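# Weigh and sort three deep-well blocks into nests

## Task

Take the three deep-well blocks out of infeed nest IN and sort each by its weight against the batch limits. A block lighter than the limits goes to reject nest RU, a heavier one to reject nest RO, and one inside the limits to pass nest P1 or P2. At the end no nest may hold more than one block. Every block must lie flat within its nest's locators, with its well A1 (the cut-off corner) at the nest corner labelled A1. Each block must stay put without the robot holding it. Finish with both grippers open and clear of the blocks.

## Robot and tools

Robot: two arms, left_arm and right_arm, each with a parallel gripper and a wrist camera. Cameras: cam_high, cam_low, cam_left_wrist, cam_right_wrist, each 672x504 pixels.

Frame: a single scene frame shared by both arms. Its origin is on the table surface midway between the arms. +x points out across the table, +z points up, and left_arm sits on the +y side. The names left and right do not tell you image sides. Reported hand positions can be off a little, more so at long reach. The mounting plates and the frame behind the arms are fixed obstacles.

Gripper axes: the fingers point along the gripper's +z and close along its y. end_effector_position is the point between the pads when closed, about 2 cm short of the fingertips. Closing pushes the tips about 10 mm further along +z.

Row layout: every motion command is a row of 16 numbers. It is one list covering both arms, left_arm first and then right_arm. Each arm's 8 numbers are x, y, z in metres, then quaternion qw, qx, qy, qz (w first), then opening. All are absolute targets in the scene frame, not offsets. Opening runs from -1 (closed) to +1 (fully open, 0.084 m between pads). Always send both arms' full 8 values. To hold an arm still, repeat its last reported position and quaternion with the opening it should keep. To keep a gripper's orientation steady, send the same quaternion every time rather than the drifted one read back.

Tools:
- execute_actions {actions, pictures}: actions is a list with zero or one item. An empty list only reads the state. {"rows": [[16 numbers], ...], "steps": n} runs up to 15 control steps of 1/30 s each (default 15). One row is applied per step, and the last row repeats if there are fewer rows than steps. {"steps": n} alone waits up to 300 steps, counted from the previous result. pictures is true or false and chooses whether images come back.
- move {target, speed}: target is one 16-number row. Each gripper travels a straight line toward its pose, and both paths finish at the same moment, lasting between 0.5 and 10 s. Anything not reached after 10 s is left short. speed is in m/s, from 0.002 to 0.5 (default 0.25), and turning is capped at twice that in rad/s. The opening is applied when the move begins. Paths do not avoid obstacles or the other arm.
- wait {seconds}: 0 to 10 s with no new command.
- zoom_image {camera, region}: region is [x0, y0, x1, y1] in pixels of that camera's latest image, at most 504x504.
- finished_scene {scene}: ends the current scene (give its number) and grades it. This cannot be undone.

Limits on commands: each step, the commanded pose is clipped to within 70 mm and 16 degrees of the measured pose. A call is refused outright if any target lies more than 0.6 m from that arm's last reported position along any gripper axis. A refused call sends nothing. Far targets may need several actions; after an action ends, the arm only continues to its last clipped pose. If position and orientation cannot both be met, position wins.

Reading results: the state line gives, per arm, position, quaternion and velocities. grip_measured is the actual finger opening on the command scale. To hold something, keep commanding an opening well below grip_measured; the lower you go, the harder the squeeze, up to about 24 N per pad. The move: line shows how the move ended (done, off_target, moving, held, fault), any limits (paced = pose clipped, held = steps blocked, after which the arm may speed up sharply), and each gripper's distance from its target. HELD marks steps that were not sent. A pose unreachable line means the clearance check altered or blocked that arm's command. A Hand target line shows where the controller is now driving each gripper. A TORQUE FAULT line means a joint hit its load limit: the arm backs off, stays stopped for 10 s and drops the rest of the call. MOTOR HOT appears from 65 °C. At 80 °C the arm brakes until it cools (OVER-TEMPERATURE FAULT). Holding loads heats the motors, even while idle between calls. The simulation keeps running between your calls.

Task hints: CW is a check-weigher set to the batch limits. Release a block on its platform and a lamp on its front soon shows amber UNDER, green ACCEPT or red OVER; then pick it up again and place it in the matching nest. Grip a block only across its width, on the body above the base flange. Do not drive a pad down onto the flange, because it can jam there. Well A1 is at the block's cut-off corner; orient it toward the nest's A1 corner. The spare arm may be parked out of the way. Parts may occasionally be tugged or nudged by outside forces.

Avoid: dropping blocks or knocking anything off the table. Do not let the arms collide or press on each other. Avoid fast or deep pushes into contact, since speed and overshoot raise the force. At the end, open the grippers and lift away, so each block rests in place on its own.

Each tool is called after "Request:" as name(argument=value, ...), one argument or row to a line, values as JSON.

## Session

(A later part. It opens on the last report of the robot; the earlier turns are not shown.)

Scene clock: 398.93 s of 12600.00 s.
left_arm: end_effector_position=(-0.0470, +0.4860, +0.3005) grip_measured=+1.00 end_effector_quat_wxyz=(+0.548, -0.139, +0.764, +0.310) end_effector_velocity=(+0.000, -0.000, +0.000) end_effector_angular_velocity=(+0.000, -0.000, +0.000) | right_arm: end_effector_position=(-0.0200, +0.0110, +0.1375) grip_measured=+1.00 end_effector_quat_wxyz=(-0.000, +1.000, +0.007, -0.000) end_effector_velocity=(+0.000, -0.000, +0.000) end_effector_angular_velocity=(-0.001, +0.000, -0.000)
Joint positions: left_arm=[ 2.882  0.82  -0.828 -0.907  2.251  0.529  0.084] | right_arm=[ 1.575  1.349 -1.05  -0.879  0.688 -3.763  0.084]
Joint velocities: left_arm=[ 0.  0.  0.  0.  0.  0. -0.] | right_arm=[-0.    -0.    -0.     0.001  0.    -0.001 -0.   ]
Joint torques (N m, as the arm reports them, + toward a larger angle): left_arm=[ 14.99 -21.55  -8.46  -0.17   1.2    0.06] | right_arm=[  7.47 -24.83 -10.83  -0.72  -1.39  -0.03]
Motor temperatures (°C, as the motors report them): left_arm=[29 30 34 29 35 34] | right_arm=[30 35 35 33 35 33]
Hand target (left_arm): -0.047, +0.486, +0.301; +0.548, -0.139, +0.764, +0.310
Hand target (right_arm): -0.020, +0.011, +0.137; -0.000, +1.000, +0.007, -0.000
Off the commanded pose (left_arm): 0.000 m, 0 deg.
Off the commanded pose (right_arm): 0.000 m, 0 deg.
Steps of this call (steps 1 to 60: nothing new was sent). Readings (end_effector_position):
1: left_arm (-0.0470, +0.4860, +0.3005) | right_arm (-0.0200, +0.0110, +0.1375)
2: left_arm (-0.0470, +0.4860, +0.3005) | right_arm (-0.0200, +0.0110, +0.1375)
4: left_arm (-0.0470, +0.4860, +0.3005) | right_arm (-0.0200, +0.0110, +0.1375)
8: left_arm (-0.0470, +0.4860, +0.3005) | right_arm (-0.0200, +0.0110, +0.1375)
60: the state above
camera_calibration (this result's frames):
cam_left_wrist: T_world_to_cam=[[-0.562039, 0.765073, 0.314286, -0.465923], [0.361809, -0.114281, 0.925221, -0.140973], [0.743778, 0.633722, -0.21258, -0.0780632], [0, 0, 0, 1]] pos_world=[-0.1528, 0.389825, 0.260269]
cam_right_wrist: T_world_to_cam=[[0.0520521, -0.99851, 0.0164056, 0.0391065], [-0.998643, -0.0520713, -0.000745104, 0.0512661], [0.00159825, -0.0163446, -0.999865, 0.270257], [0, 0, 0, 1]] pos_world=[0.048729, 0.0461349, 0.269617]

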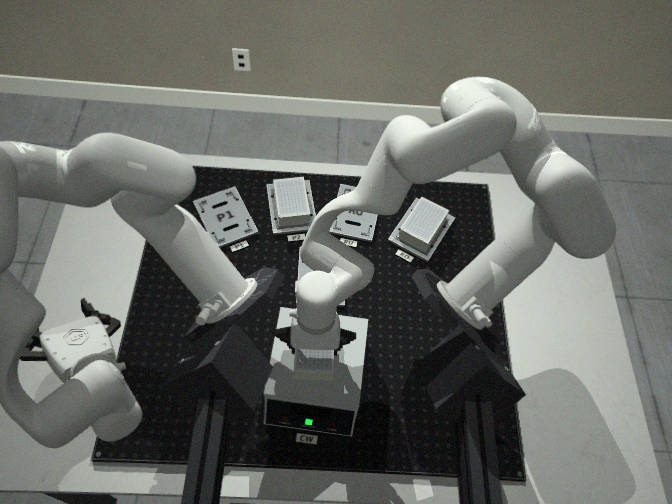

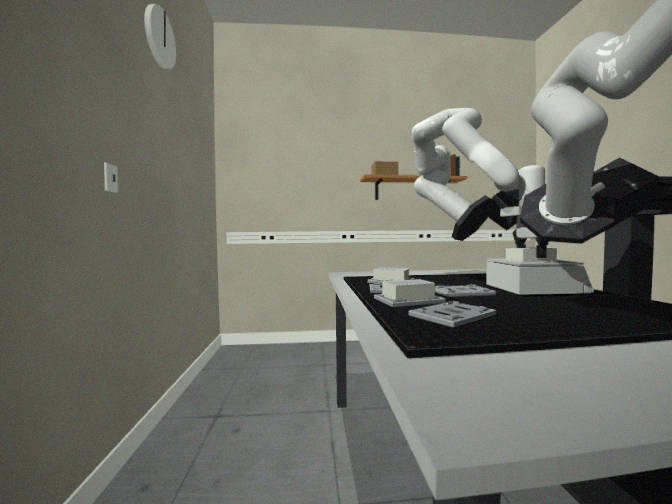

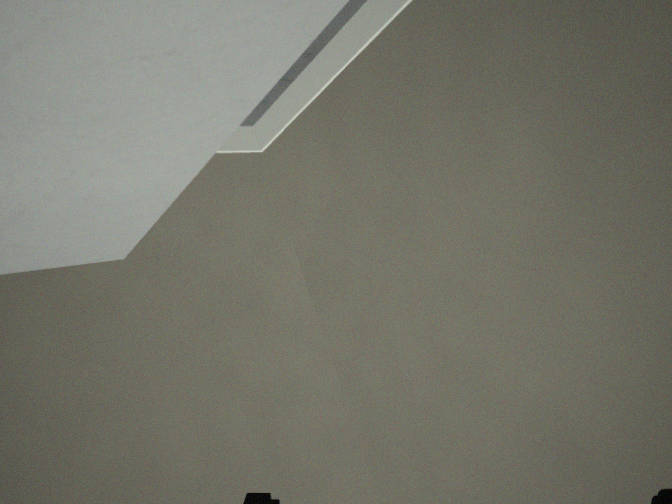

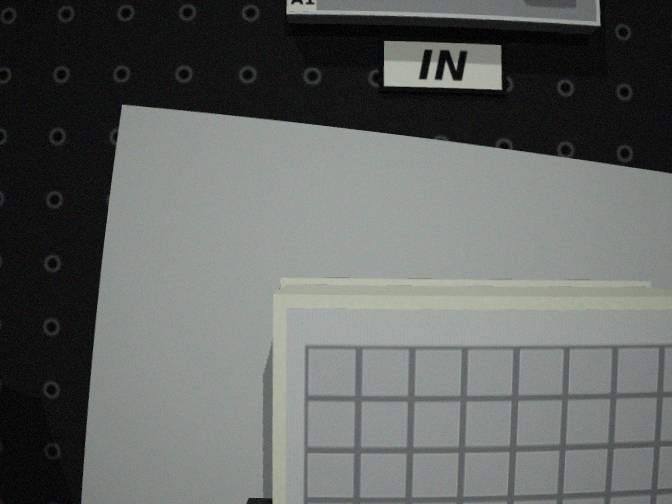

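Request:
move(
  target=[-0.047,0.486,0.3005,0.548,-0.139,0.764,0.31,1,-0.02,0.011,0.1375,0,1,0.007,0,0.3],
  speed=0.007,
)

Request:
move(
  target=[-0.047,0.486,0.3005,0.548,-0.139,0.764,0.31,1,-0.01,0.011,0.16,0,1,0.007,0,0.3],
  speed=0.03,
)

Request:
move(
  target=[-0.047,0.486,0.3005,0.548,-0.139,0.764,0.31,1,0.36,0.06,0.15,0,0.9925,0.1219,0,0.3],
  speed=0.15,
)

Request:
move(
  target=[-0.047,0.486,0.3005,0.548,-0.139,0.764,0.31,1,0.39,0.27,0.129,0,0.9703,0.2419,0,0.3],
  speed=0.08,
)

Scene clock: 416.43 s of 12600.00 s.
left_arm: end_effector_position=(-0.0470, +0.4860, +0.3005) grip_measured=+1.00 end_effector_quat_wxyz=(+0.548, -0.139, +0.764, +0.310) end_effector_velocity=(-0.000, -0.000, +0.000) end_effector_angular_velocity=(-0.000, +0.002, +0.001) | right_arm: end_effector_position=(-0.0200, +0.0111, +0.1376) grip_measured=+0.96 end_effector_quat_wxyz=(-0.000, +1.000, +0.007, -0.000) end_effector_velocity=(-0.000, -0.000, -0.000) end_effector_angular_velocity=(-0.000, +0.001, -0.000)
Joint positions: left_arm=[ 2.882  0.82  -0.828 -0.907  2.251  0.529  0.084] | right_arm=[ 1.575  1.349 -1.051 -0.879  0.688 -3.763  0.083]
Joint velocities: left_arm=[ 0.002 -0.    -0.     0.    -0.001  0.     0.   ] | right_arm=[-0.     0.     0.     0.001 -0.    -0.     0.   ]
Joint torques (N m, as the arm reports them, + toward a larger angle): left_arm=[ 14.79 -21.24  -8.72  -0.15   1.24   0.08] | right_arm=[  6.89 -23.52 -10.83  -0.84  -1.29  -0.12]
Motor temperatures (°C, as the motors report them): left_arm=[29 30 34 29 35 34] | right_arm=[29 35 36 33 35 33]
Hand target (left_arm): -0.047, +0.486, +0.301; +0.548, -0.139, +0.764, +0.310
Hand target (right_arm): -0.020, +0.011, +0.138; +0.000, +1.000, +0.007, +0.000
Off the commanded pose (left_arm): 0.000 m, 0 deg.
Off the commanded pose (right_arm): 0.000 m, 0 deg.
After step 90, 13.80 s passed at rest.
move: done
camera_calibration (this result's frames):
cam_left_wrist: T_world_to_cam=[[-0.562039, 0.765073, 0.314286, -0.465923], [0.361809, -0.114281, 0.925221, -0.140973], [0.743778, 0.633722, -0.21258, -0.0780631], [0, 0, 0, 1]] pos_world=[-0.1528, 0.389825, 0.260269]
cam_right_wrist: T_world_to_cam=[[0.051953, -0.998518, 0.0161884, 0.039236], [-0.998648, -0.0519712, -0.000707086, 0.0512794], [0.00154737, -0.0161298, -0.999869, 0.270332], [0, 0, 0, 1]] pos_world=[0.0487533, 0.0462033, 0.269697]

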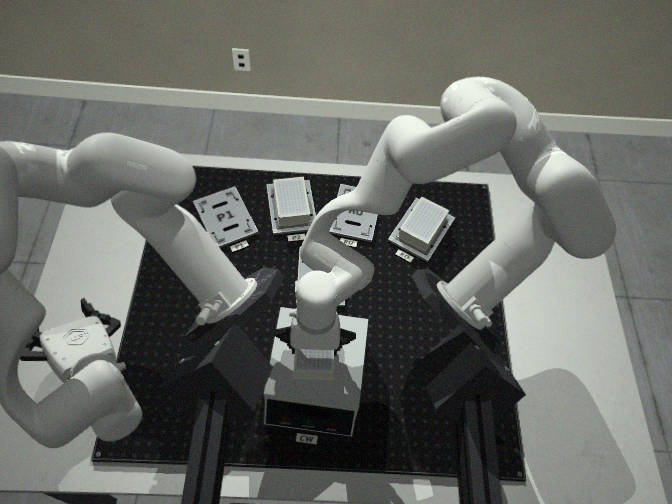

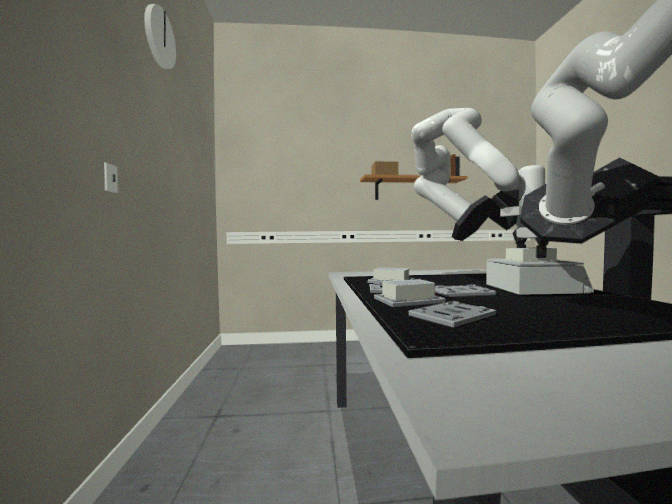

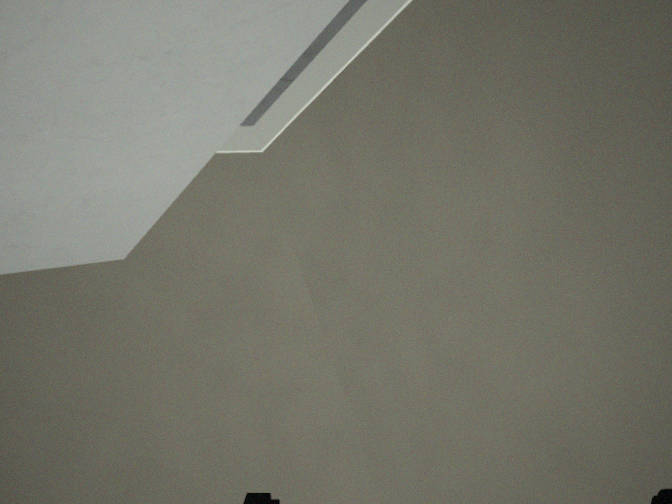

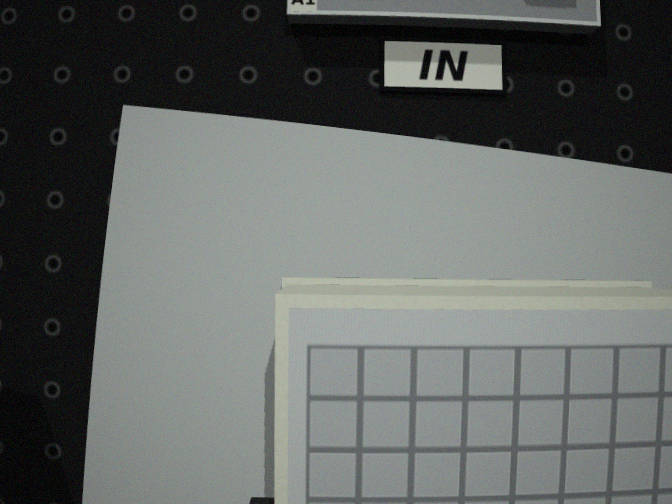

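Scene clock: 417.60 s of 12600.00 s.
left_arm: end_effector_position=(-0.0470, +0.4860, +0.3005) grip_measured=+1.00 end_effector_quat_wxyz=(+0.548, -0.139, +0.764, +0.310) end_effector_velocity=(-0.000, -0.000, -0.000) end_effector_angular_velocity=(-0.001, +0.000, -0.000) | right_arm: end_effector_position=(-0.0101, +0.0108, +0.1598) grip_measured=+0.96 end_effector_quat_wxyz=(+0.000, +1.000, +0.007, -0.000) end_effector_velocity=(+0.000, -0.000, +0.001) end_effector_angular_velocity=(-0.000, -0.000, +0.003)
Joint positions: left_arm=[ 2.882  0.82  -0.828 -0.907  2.251  0.529  0.084] | right_arm=[ 1.593  1.279 -1.02  -0.821  0.711 -3.816  0.083]
Joint velocities: left_arm=[-0.    -0.    -0.    -0.    -0.    -0.001  0.   ] | right_arm=[ 0.002 -0.004  0.002  0.004  0.001 -0.005 -0.   ]
Joint torques (N m, as the arm reports them, + toward a larger angle): left_arm=[ 14.64 -21.59  -8.74  -0.18   1.25   0.09] | right_arm=[  7.19 -23.97 -12.11  -0.3   -1.21  -0.2 ]
Motor temperatures (°C, as the motors report them): left_arm=[29 30 34 29 35 34] | right_arm=[29 36 36 33 35 33]
Hand target (left_arm): -0.047, +0.486, +0.301; +0.548, -0.139, +0.764, +0.310
Hand target (right_arm): -0.010, +0.011, +0.160; +0.000, +1.000, +0.007, -0.000
Off the commanded pose (left_arm): 0.000 m, 0 deg.
Off the commanded pose (right_arm): 0.000 m, 0 deg.
move: done
camera_calibration (this result's frames):
cam_left_wrist: T_world_to_cam=[[-0.562039, 0.765073, 0.314286, -0.465923], [0.361809, -0.114281, 0.925221, -0.140973], [0.743778, 0.633722, -0.21258, -0.078063], [0, 0, 0, 1]] pos_world=[-0.1528, 0.389825, 0.260269]
cam_right_wrist: T_world_to_cam=[[0.0521485, -0.9985, 0.0166772, 0.0380276], [-0.998638, -0.0521675, -0.000704639, 0.0611787], [0.00157359, -0.0166177, -0.999861, 0.292549], [0, 0, 0, 1]] pos_world=[0.0586519, 0.0460236, 0.291917]

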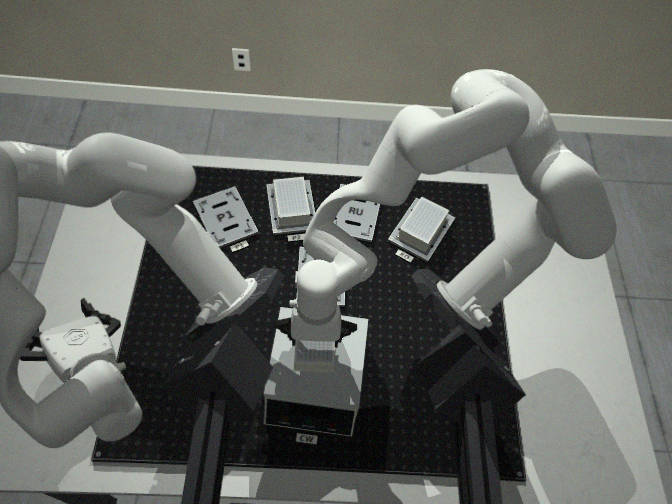

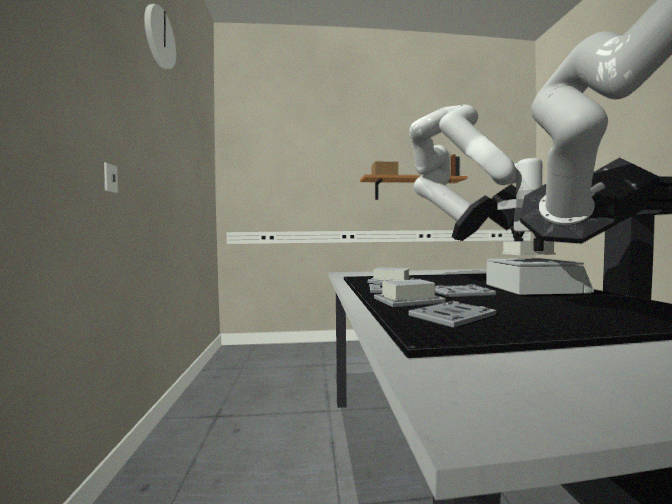

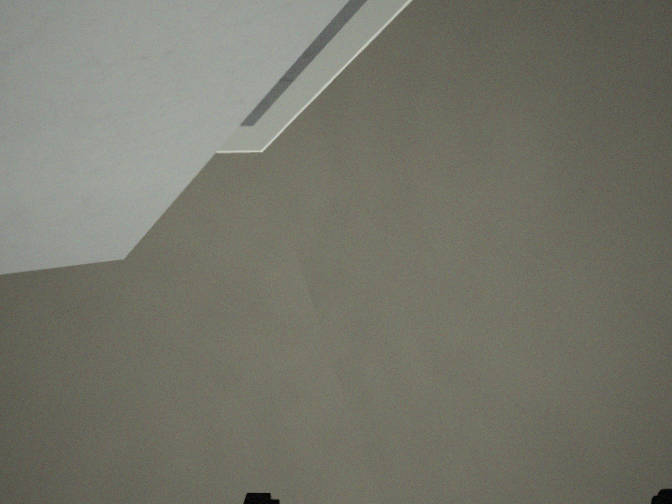

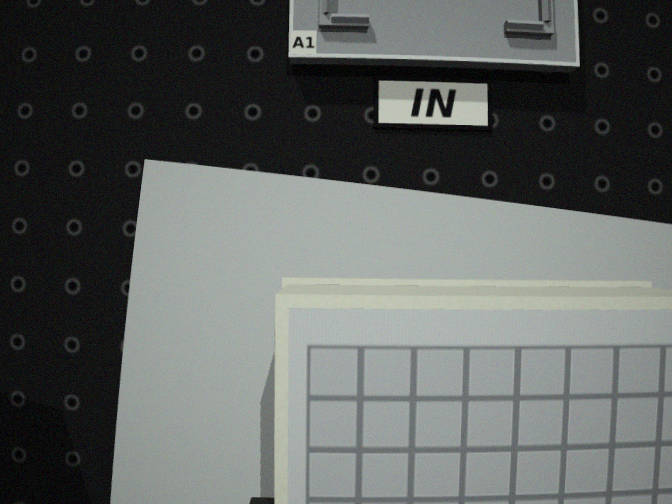

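Scene clock: 420.60 s of 12600.00 s.
left_arm: end_effector_position=(-0.0470, +0.4860, +0.3005) grip_measured=+1.00 end_effector_quat_wxyz=(+0.548, -0.139, +0.764, +0.310) end_effector_velocity=(+0.001, +0.000, -0.000) end_effector_angular_velocity=(-0.001, -0.003, -0.001) | right_arm: end_effector_position=(+0.3603, +0.0585, +0.1495) grip_measured=+0.96 end_effector_quat_wxyz=(+0.001, +0.993, +0.122, +0.000) end_effector_velocity=(+0.005, +0.002, +0.001) end_effector_angular_velocity=(+0.002, -0.001, -0.001)
Joint positions: left_arm=[ 2.882  0.82  -0.828 -0.907  2.251  0.529  0.084] | right_arm=[ 0.886  0.96  -1.297 -1.134  1.015 -4.677  0.083]
Joint velocities: left_arm=[-0.003  0.     0.     0.     0.002 -0.     0.   ] | right_arm=[-0.002  0.001 -0.013  0.004  0.002 -0.011  0.   ]
Joint torques (N m, as the arm reports them, + toward a larger angle): left_arm=[ 14.69 -21.65  -8.58  -0.22   1.26  -0.01] | right_arm=[ 16.25 -19.95  -8.66  -0.74  -1.44  -0.21]
Motor temperatures (°C, as the motors report them): left_arm=[29 30 34 29 35 34] | right_arm=[29 36 36 33 35 33]
Hand target (left_arm): -0.047, +0.486, +0.301; +0.548, -0.139, +0.764, +0.310
Hand target (right_arm): +0.361, +0.059, +0.150; +0.001, +0.993, +0.121, +0.000
Off the commanded pose (left_arm): 0.000 m, 0 deg.
Off the commanded pose (right_arm): 0.002 m, 0 deg.
move: done
camera_calibration (this result's frames):
cam_left_wrist: T_world_to_cam=[[-0.562039, 0.765073, 0.314286, -0.465923], [0.361809, -0.114281, 0.925221, -0.140973], [0.743779, 0.633722, -0.21258, -0.0780632], [0, 0, 0, 1]] pos_world=[-0.1528, 0.389825, 0.260269]
cam_right_wrist: T_world_to_cam=[[0.278082, -0.960369, 0.0190135, -0.0175126], [-0.960538, -0.278147, -0.000799694, 0.433029], [0.00605655, -0.0180409, -0.999819, 0.280886], [0, 0, 0, 1]] pos_world=[0.41911, 0.108694, 0.281514]

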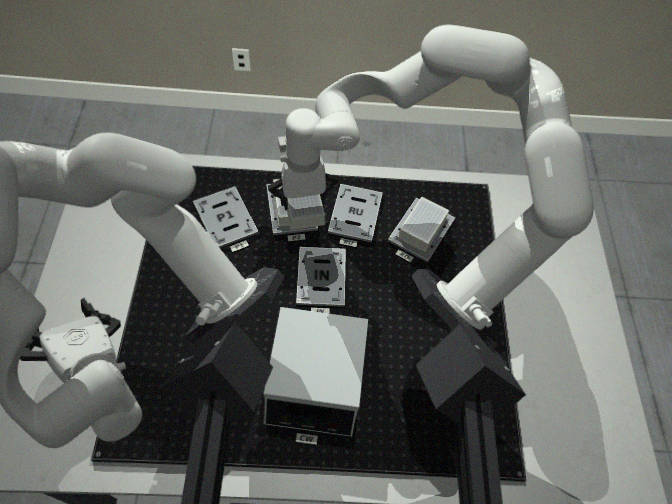

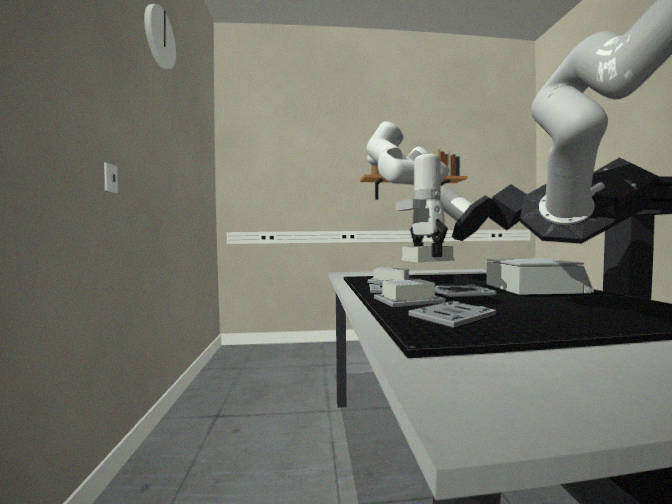

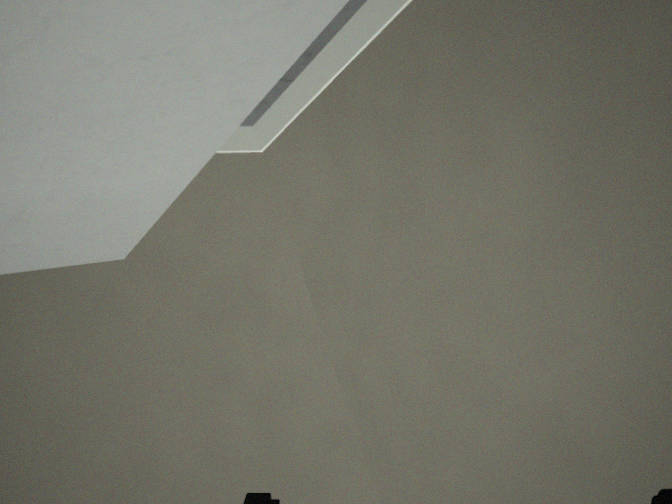

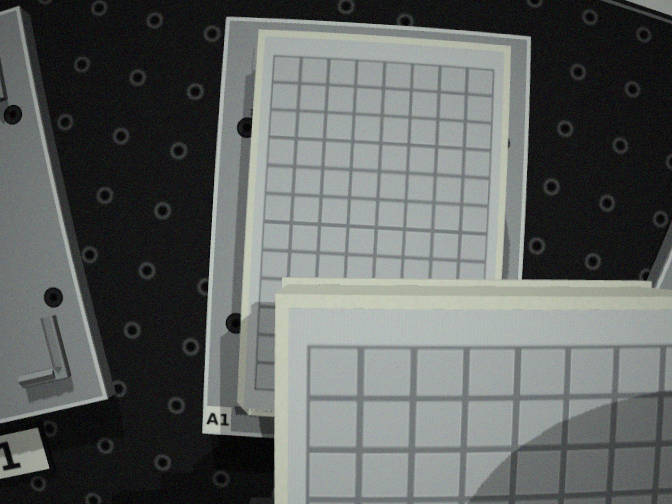

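Scene clock: 423.80 s of 12600.00 s.
left_arm: end_effector_position=(-0.0470, +0.4860, +0.3005) grip_measured=+1.00 end_effector_quat_wxyz=(+0.548, -0.139, +0.764, +0.310) end_effector_velocity=(-0.000, -0.000, +0.000) end_effector_angular_velocity=(+0.001, +0.001, +0.000) | right_arm: end_effector_position=(+0.3899, +0.2684, +0.1295) grip_measured=+0.96 end_effector_quat_wxyz=(-0.063, +0.968, +0.241, +0.038) end_effector_velocity=(-0.002, +0.002, -0.002) end_effector_angular_velocity=(+0.008, -0.001, +0.004)
Joint positions: left_arm=[ 2.882  0.82  -0.828 -0.907  2.251  0.529  0.084] | right_arm=[ 0.958  1.875 -2.7   -0.921  1.162 -5.341  0.083]
Joint velocities: left_arm=[ 0.001 -0.    -0.     0.    -0.     0.001 -0.   ] | right_arm=[-0.002  0.006 -0.002 -0.002 -0.012 -0.002 -0.   ]
Joint torques (N m, as the arm reports them, + toward a larger angle): left_arm=[ 14.51 -21.33  -8.45  -0.15   1.19   0.11] | right_arm=[ 19.37 -27.82 -12.    -0.75  -1.57  -0.15]
Motor temperatures (°C, as the motors report them): left_arm=[29 30 34 29 35 34] | right_arm=[30 36 36 33 35 33]
Hand target (left_arm): -0.047, +0.486, +0.300; +0.548, -0.139, +0.764, +0.310
Hand target (right_arm): +0.390, +0.269, +0.129; -0.064, +0.968, +0.241, +0.038
Off the commanded pose (left_arm): 0.000 m, 0 deg.
Off the commanded pose (right_arm): 0.002 m, 8 deg.
elbow stopped short (right arm): the move would have taken joint 3 (elbow) straighter than the controller allows; a more bent joint 3 avoids this.
move: off_target (right_arm)
camera_calibration (this result's frames):
cam_left_wrist: T_world_to_cam=[[-0.562039, 0.765073, 0.314286, -0.465923], [0.361809, -0.114281, 0.925221, -0.140973], [0.743779, 0.633722, -0.21258, -0.0780631], [0, 0, 0, 1]] pos_world=[-0.1528, 0.389825, 0.260269]
cam_right_wrist: T_world_to_cam=[[0.503209, -0.860102, -0.0836946, 0.0748404], [-0.862568, -0.494033, -0.109127, 0.553609], [0.0525122, 0.127106, -0.990498, 0.206236], [0, 0, 0, 1]] pos_world=[0.429035, 0.311658, 0.270954]

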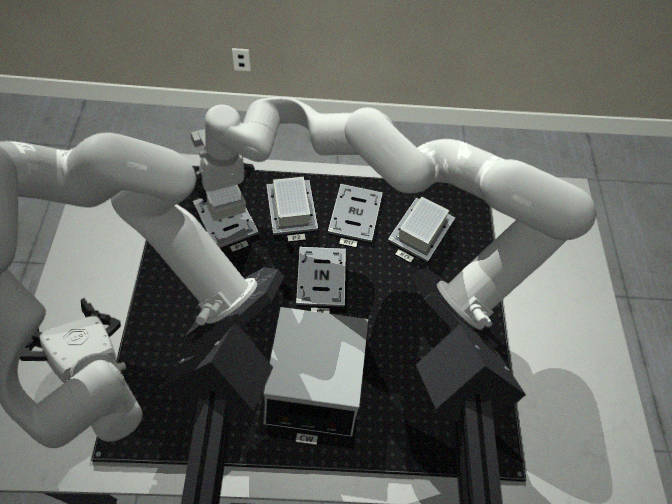

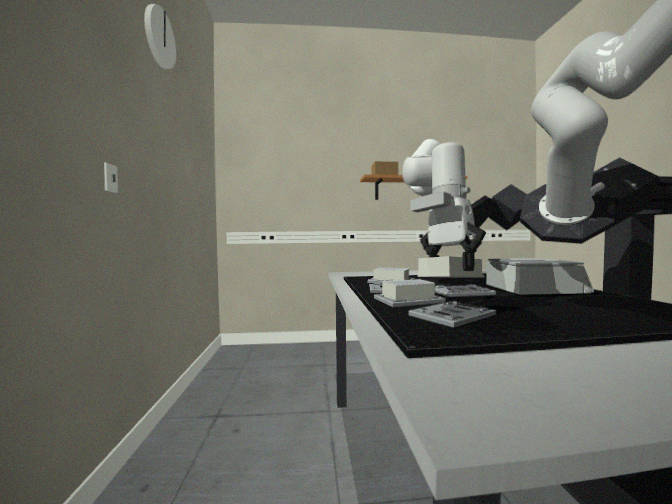

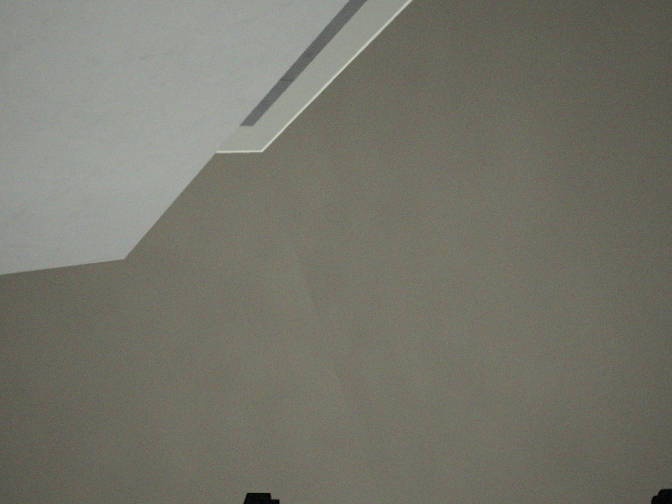

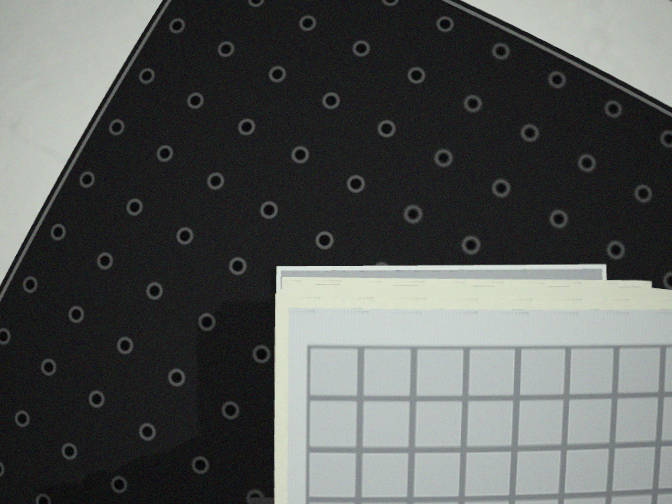

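Request:
move(
  target=[-0.047,0.486,0.3005,0.548,-0.139,0.764,0.31,1,0.36,0.1,0.14,0,0.9925,0.1219,0,0.3],
  speed=0.08,
)

Request:
move(
  target=[-0.047,0.486,0.3005,0.548,-0.139,0.764,0.31,1,0.221,0.002,0.125,0,1,0.007,0,0.3],
  speed=0.12,
)

Request:
move(
  target=[-0.047,0.486,0.3005,0.548,-0.139,0.764,0.31,1,0.221,0.002,0.0788,0,1,0.007,0,0.3],
  speed=0.04,
)

Request:
move(
  target=[-0.047,0.486,0.3005,0.548,-0.139,0.764,0.31,1,0.221,0.002,0.0495,0,1,0.007,0,0.3],
  speed=0.008,
)

Scene clock: 440.10 s of 12600.00 s.
left_arm: end_effector_position=(-0.0470, +0.4860, +0.3005) grip_measured=+1.00 end_effector_quat_wxyz=(+0.548, -0.139, +0.764, +0.310) end_effector_velocity=(+0.000, +0.000, +0.000) end_effector_angular_velocity=(+0.000, -0.002, -0.000) | right_arm: end_effector_position=(+0.3600, +0.1006, +0.1398) grip_measured=+0.96 end_effector_quat_wxyz=(-0.000, +0.992, +0.122, +0.000) end_effector_velocity=(-0.001, -0.002, +0.001) end_effector_angular_velocity=(+0.001, -0.001, -0.001)
Joint positions: left_arm=[ 2.882  0.82  -0.828 -0.907  2.251  0.529  0.084] | right_arm=[ 0.903  1.106 -1.48  -1.1    1.033 -4.714  0.083]
Joint velocities: left_arm=[ 0.    -0.    -0.     0.001  0.001 -0.001  0.   ] | right_arm=[-0.    -0.007  0.011 -0.003 -0.003  0.006  0.   ]
Joint torques (N m, as the arm reports them, + toward a larger angle): left_arm=[ 14.7  -21.7   -8.49  -0.14   1.18   0.12] | right_arm=[ 17.76 -21.65  -9.91  -0.64  -1.38  -0.25]
Motor temperatures (°C, as the motors report them): left_arm=[29 30 34 29 35 34] | right_arm=[30 36 37 33 35 33]
Hand target (left_arm): -0.047, +0.486, +0.301; +0.548, -0.139, +0.764, +0.310
Hand target (right_arm): +0.360, +0.100, +0.140; -0.000, +0.993, +0.122, +0.000
Off the commanded pose (left_arm): 0.000 m, 0 deg.
Off the commanded pose (right_arm): 0.001 m, 0 deg.
After step 90, 10.70 s passed at rest.
move: done
camera_calibration (this result's frames):
cam_left_wrist: T_world_to_cam=[[-0.562039, 0.765073, 0.314286, -0.465923], [0.361809, -0.114281, 0.925221, -0.140973], [0.743778, 0.633722, -0.21258, -0.0780631], [0, 0, 0, 1]] pos_world=[-0.1528, 0.389825, 0.260269]
cam_right_wrist: T_world_to_cam=[[0.279531, -0.960004, 0.015959, 0.0230971], [-0.960119, -0.279588, -0.00142746, 0.444524], [0.0058323, -0.0149235, -0.999872, 0.271783], [0, 0, 0, 1]] pos_world=[0.418755, 0.150513, 0.272014]

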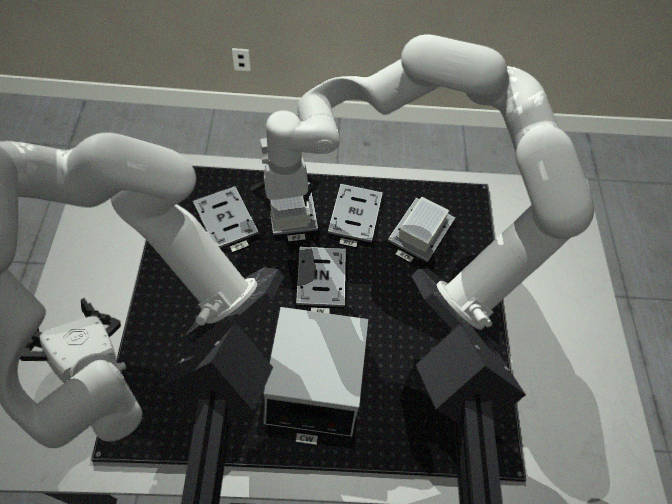

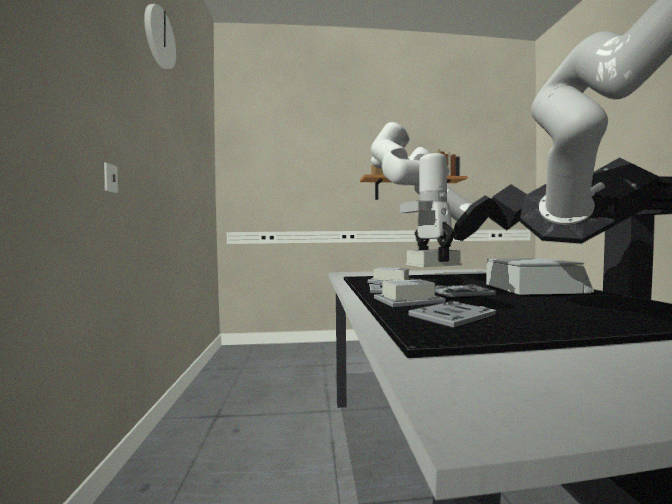

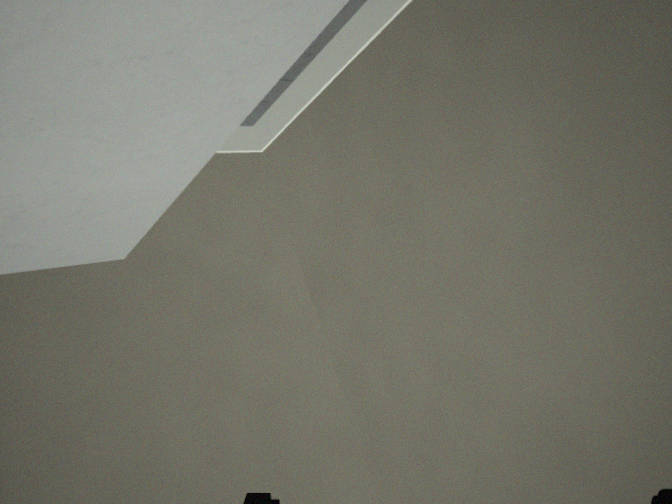

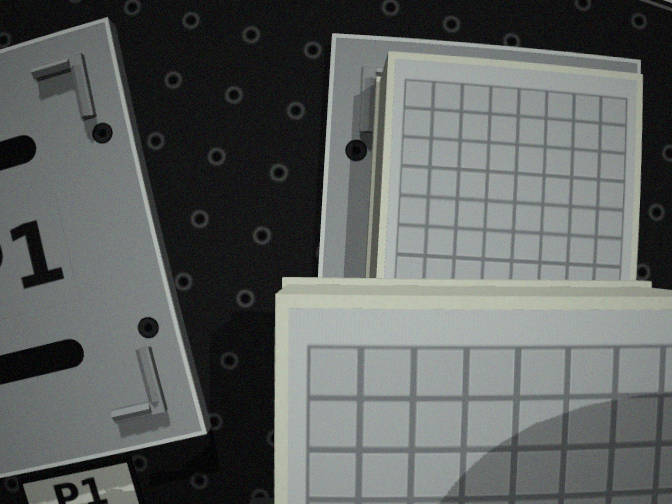

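Scene clock: 442.00 s of 12600.00 s.
left_arm: end_effector_position=(-0.0470, +0.4860, +0.3005) grip_measured=+1.00 end_effector_quat_wxyz=(+0.548, -0.139, +0.764, +0.310) end_effector_velocity=(+0.000, +0.000, -0.000) end_effector_angular_velocity=(-0.000, +0.000, -0.001) | right_arm: end_effector_position=(+0.2214, +0.0030, +0.1250) grip_measured=+0.96 end_effector_quat_wxyz=(-0.001, +1.000, +0.007, +0.000) end_effector_velocity=(-0.003, -0.002, -0.000) end_effector_angular_velocity=(+0.004, -0.000, -0.003)
Joint positions: left_arm=[ 2.882  0.82  -0.828 -0.907  2.251  0.529  0.084] | right_arm=[ 0.965  0.956 -0.953 -1.285  0.902 -4.052  0.083]
Joint velocities: left_arm=[-0.001 -0.    -0.    -0.    -0.     0.     0.   ] | right_arm=[ 0.002 -0.001  0.011 -0.008 -0.006  0.017  0.   ]
Joint torques (N m, as the arm reports them, + toward a larger angle): left_arm=[ 14.8  -21.47  -8.54  -0.22   1.31   0.15] | right_arm=[ 12.56 -17.85  -7.21  -0.48  -1.11  -0.22]
Motor temperatures (°C, as the motors report them): left_arm=[29 30 34 29 35 34] | right_arm=[30 36 36 33 35 33]
Hand target (left_arm): -0.047, +0.486, +0.301; +0.548, -0.139, +0.764, +0.310
Hand target (right_arm): +0.221, +0.003, +0.125; -0.001, +1.000, +0.007, +0.000
Off the commanded pose (left_arm): 0.000 m, 0 deg.
Off the commanded pose (right_arm): 0.001 m, 0 deg.
move: done
camera_calibration (this result's frames):
cam_left_wrist: T_world_to_cam=[[-0.562039, 0.765073, 0.314286, -0.465923], [0.361809, -0.114281, 0.925221, -0.140973], [0.743778, 0.633722, -0.21258, -0.078063], [0, 0, 0, 1]] pos_world=[-0.1528, 0.389825, 0.260269]
cam_right_wrist: T_world_to_cam=[[0.0521839, -0.998521, 0.0152605, 0.018916], [-0.998635, -0.0522095, -0.00128267, 0.291961], [0.00207752, -0.0151727, -0.999883, 0.257156], [0, 0, 0, 1]] pos_world=[0.290041, 0.038033, 0.257212]

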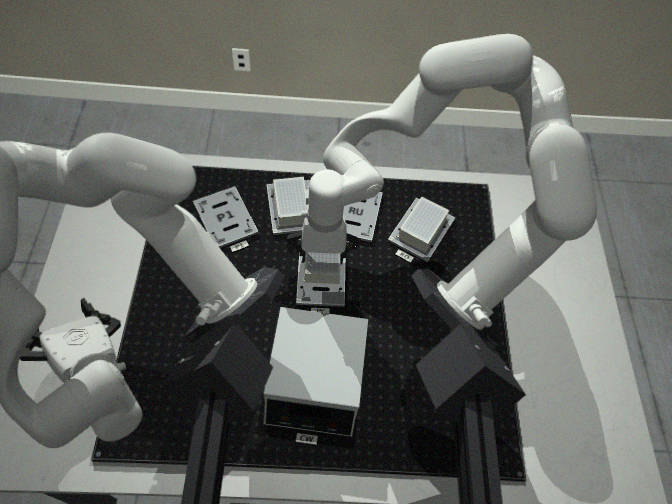

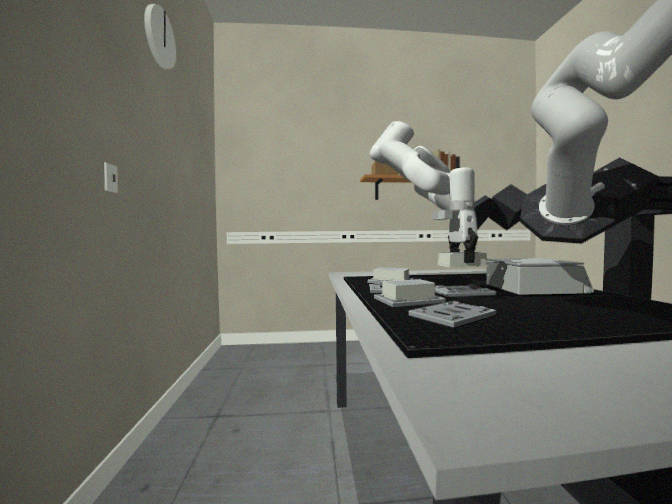

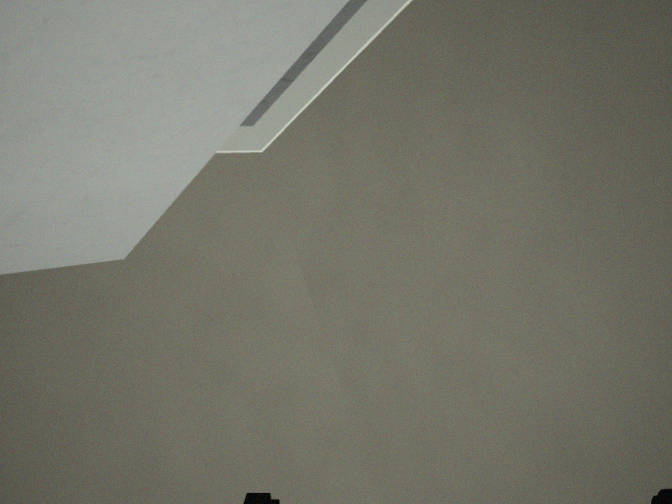

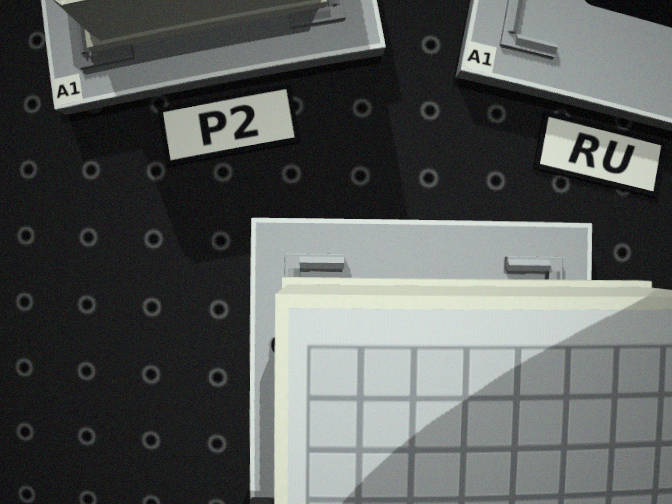

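Scene clock: 443.53 s of 12600.00 s.
left_arm: end_effector_position=(-0.0470, +0.4860, +0.3005) grip_measured=+1.00 end_effector_quat_wxyz=(+0.548, -0.139, +0.764, +0.310) end_effector_velocity=(+0.000, -0.000, -0.000) end_effector_angular_velocity=(-0.000, -0.000, -0.000) | right_arm: end_effector_position=(+0.2212, +0.0020, +0.0789) grip_measured=+0.96 end_effector_quat_wxyz=(-0.000, +1.000, +0.007, +0.000) end_effector_velocity=(+0.001, +0.001, -0.001) end_effector_angular_velocity=(+0.002, -0.002, +0.001)
Joint positions: left_arm=[ 2.882  0.82  -0.828 -0.907  2.251  0.529  0.084] | right_arm=[ 0.858  1.049 -1.003 -1.426  0.896 -3.997  0.083]
Joint velocities: left_arm=[-0.001  0.     0.    -0.    -0.001  0.    -0.   ] | right_arm=[-0.003  0.004 -0.003 -0.007  0.     0.002 -0.   ]
Joint torques (N m, as the arm reports them, + toward a larger angle): left_arm=[ 14.52 -21.62  -8.52  -0.28   1.18   0.01] | right_arm=[ 13.13 -17.69  -5.27  -0.96  -1.57  -0.06]
Motor temperatures (°C, as the motors report them): left_arm=[29 30 34 29 35 34] | right_arm=[30 36 36 33 35 33]
Hand target (left_arm): -0.047, +0.486, +0.301; +0.548, -0.139, +0.764, +0.310
Hand target (right_arm): +0.221, +0.002, +0.079; +0.000, +1.000, +0.007, +0.000
Off the commanded pose (left_arm): 0.000 m, 0 deg.
Off the commanded pose (right_arm): 0.000 m, 0 deg.
move: done
camera_calibration (this result's frames):
cam_left_wrist: T_world_to_cam=[[-0.562039, 0.765073, 0.314286, -0.465923], [0.361809, -0.114281, 0.925221, -0.140973], [0.743778, 0.633722, -0.21258, -0.0780631], [0, 0, 0, 1]] pos_world=[-0.1528, 0.389825, 0.260269]
cam_right_wrist: T_world_to_cam=[[0.0519316, -0.998516, 0.0163749, 0.0185895], [-0.998649, -0.0519565, -0.00109412, 0.291616], [0.00194328, -0.016296, -0.999865, 0.211094], [0, 0, 0, 1]] pos_world=[0.289846, 0.0371532, 0.211081]

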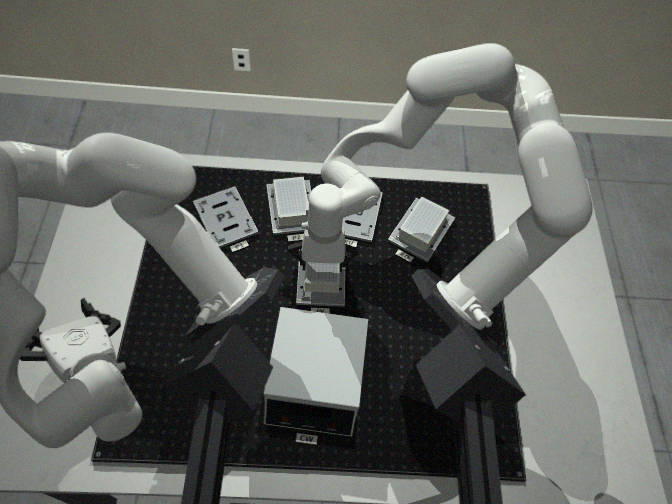

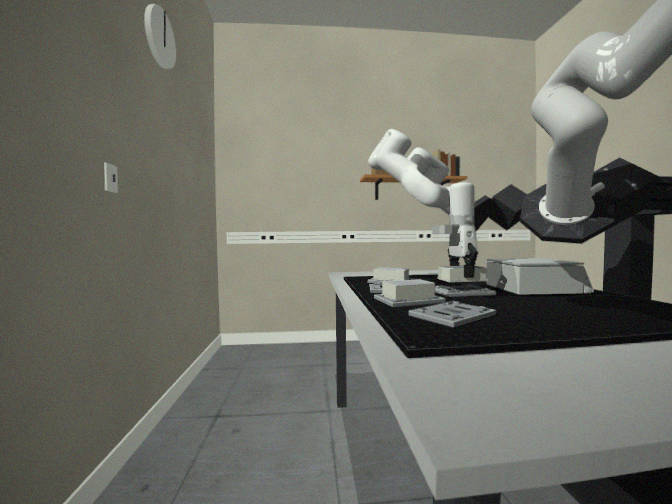

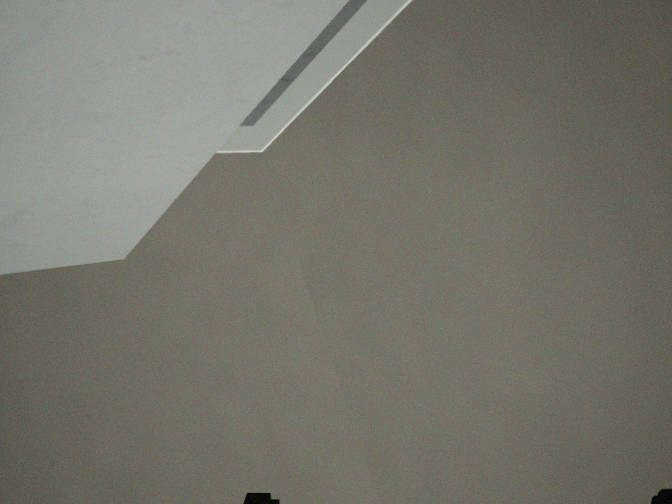

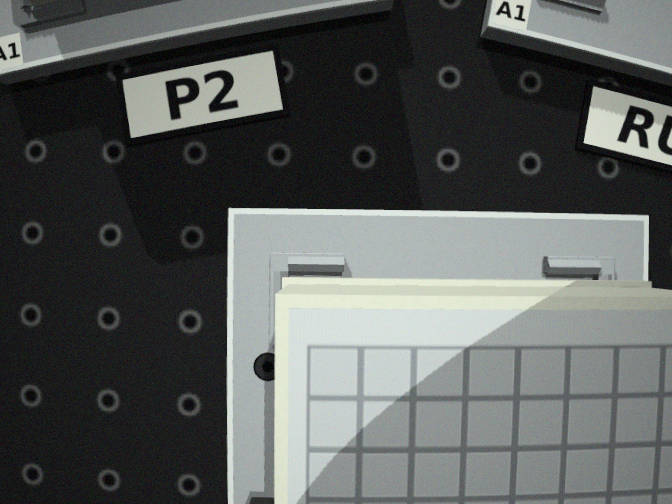

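Scene clock: 447.43 s of 12600.00 s.
left_arm: end_effector_position=(-0.0470, +0.4860, +0.3005) grip_measured=+1.00 end_effector_quat_wxyz=(+0.548, -0.139, +0.764, +0.310) end_effector_velocity=(-0.000, -0.000, -0.000) end_effector_angular_velocity=(-0.001, +0.001, +0.000) | right_arm: end_effector_position=(+0.2211, +0.0020, +0.0496) grip_measured=+0.96 end_effector_quat_wxyz=(+0.000, +1.000, +0.007, +0.000) end_effector_velocity=(-0.001, +0.001, -0.001) end_effector_angular_velocity=(+0.002, +0.002, -0.001)
Joint positions: left_arm=[ 2.882  0.82  -0.828 -0.907  2.251  0.529  0.084] | right_arm=[ 0.789  1.111 -1.045 -1.51   0.898 -3.971  0.083]
Joint velocities: left_arm=[-0.     0.     0.    -0.    -0.001 -0.    -0.   ] | right_arm=[-0.004  0.004 -0.003 -0.005 -0.003  0.002  0.   ]
Joint torques (N m, as the arm reports them, + toward a larger angle): left_arm=[ 14.81 -21.63  -8.52  -0.17   1.2   -0.01] | right_arm=[ 13.99 -16.34  -3.72  -0.86  -1.28  -0.34]
Motor temperatures (°C, as the motors report them): left_arm=[29 30 34 29 35 34] | right_arm=[30 36 36 33 35 33]
Hand target (left_arm): -0.047, +0.486, +0.301; +0.548, -0.139, +0.764, +0.310
Hand target (right_arm): +0.221, +0.002, +0.049; +0.000, +1.000, +0.007, +0.000
Off the commanded pose (left_arm): 0.000 m, 0 deg.
Off the commanded pose (right_arm): 0.000 m, 0 deg.
move: done
camera_calibration (this result's frames):
cam_left_wrist: T_world_to_cam=[[-0.562039, 0.765073, 0.314286, -0.465923], [0.361809, -0.114281, 0.925221, -0.140973], [0.743778, 0.633722, -0.21258, -0.0780632], [0, 0, 0, 1]] pos_world=[-0.1528, 0.389825, 0.260269]
cam_right_wrist: T_world_to_cam=[[0.0520083, -0.99851, 0.0165156, 0.0189821], [-0.998645, -0.0520303, -0.000902288, 0.291484], [0.00176026, -0.0164463, -0.999863, 0.181788], [0, 0, 0, 1]] pos_world=[0.289781, 0.0371096, 0.181712]

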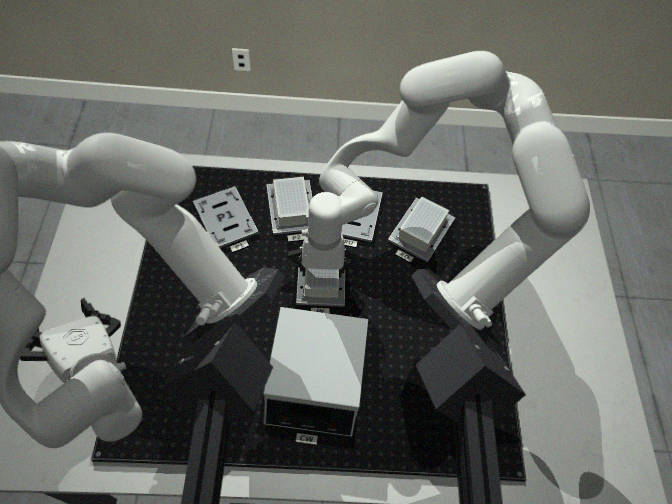

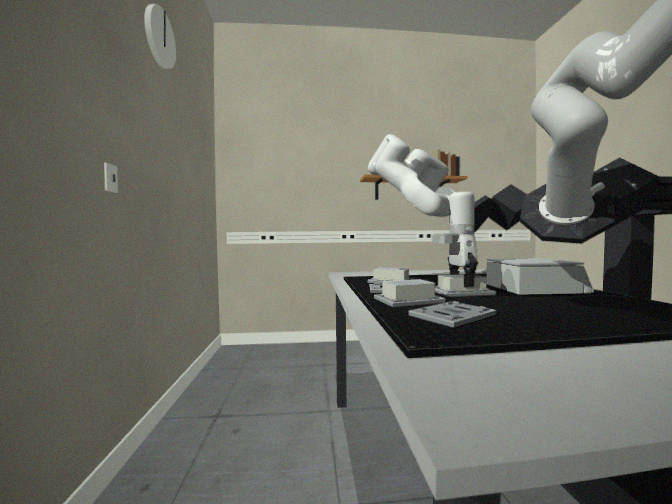

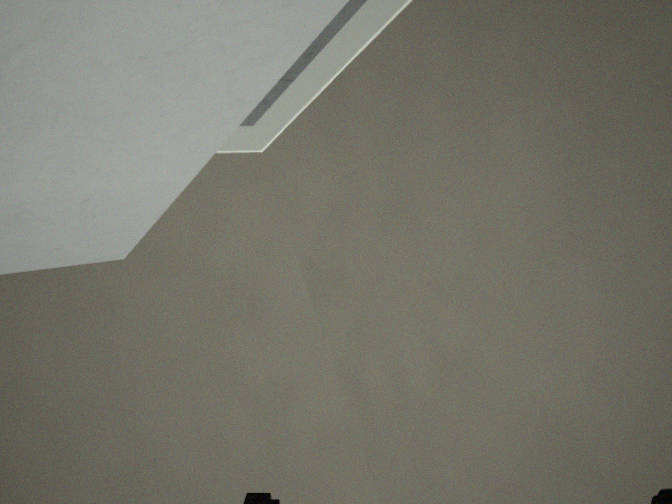

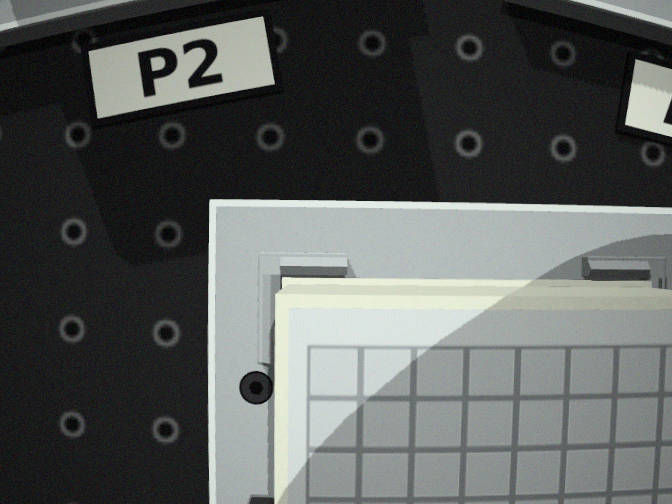

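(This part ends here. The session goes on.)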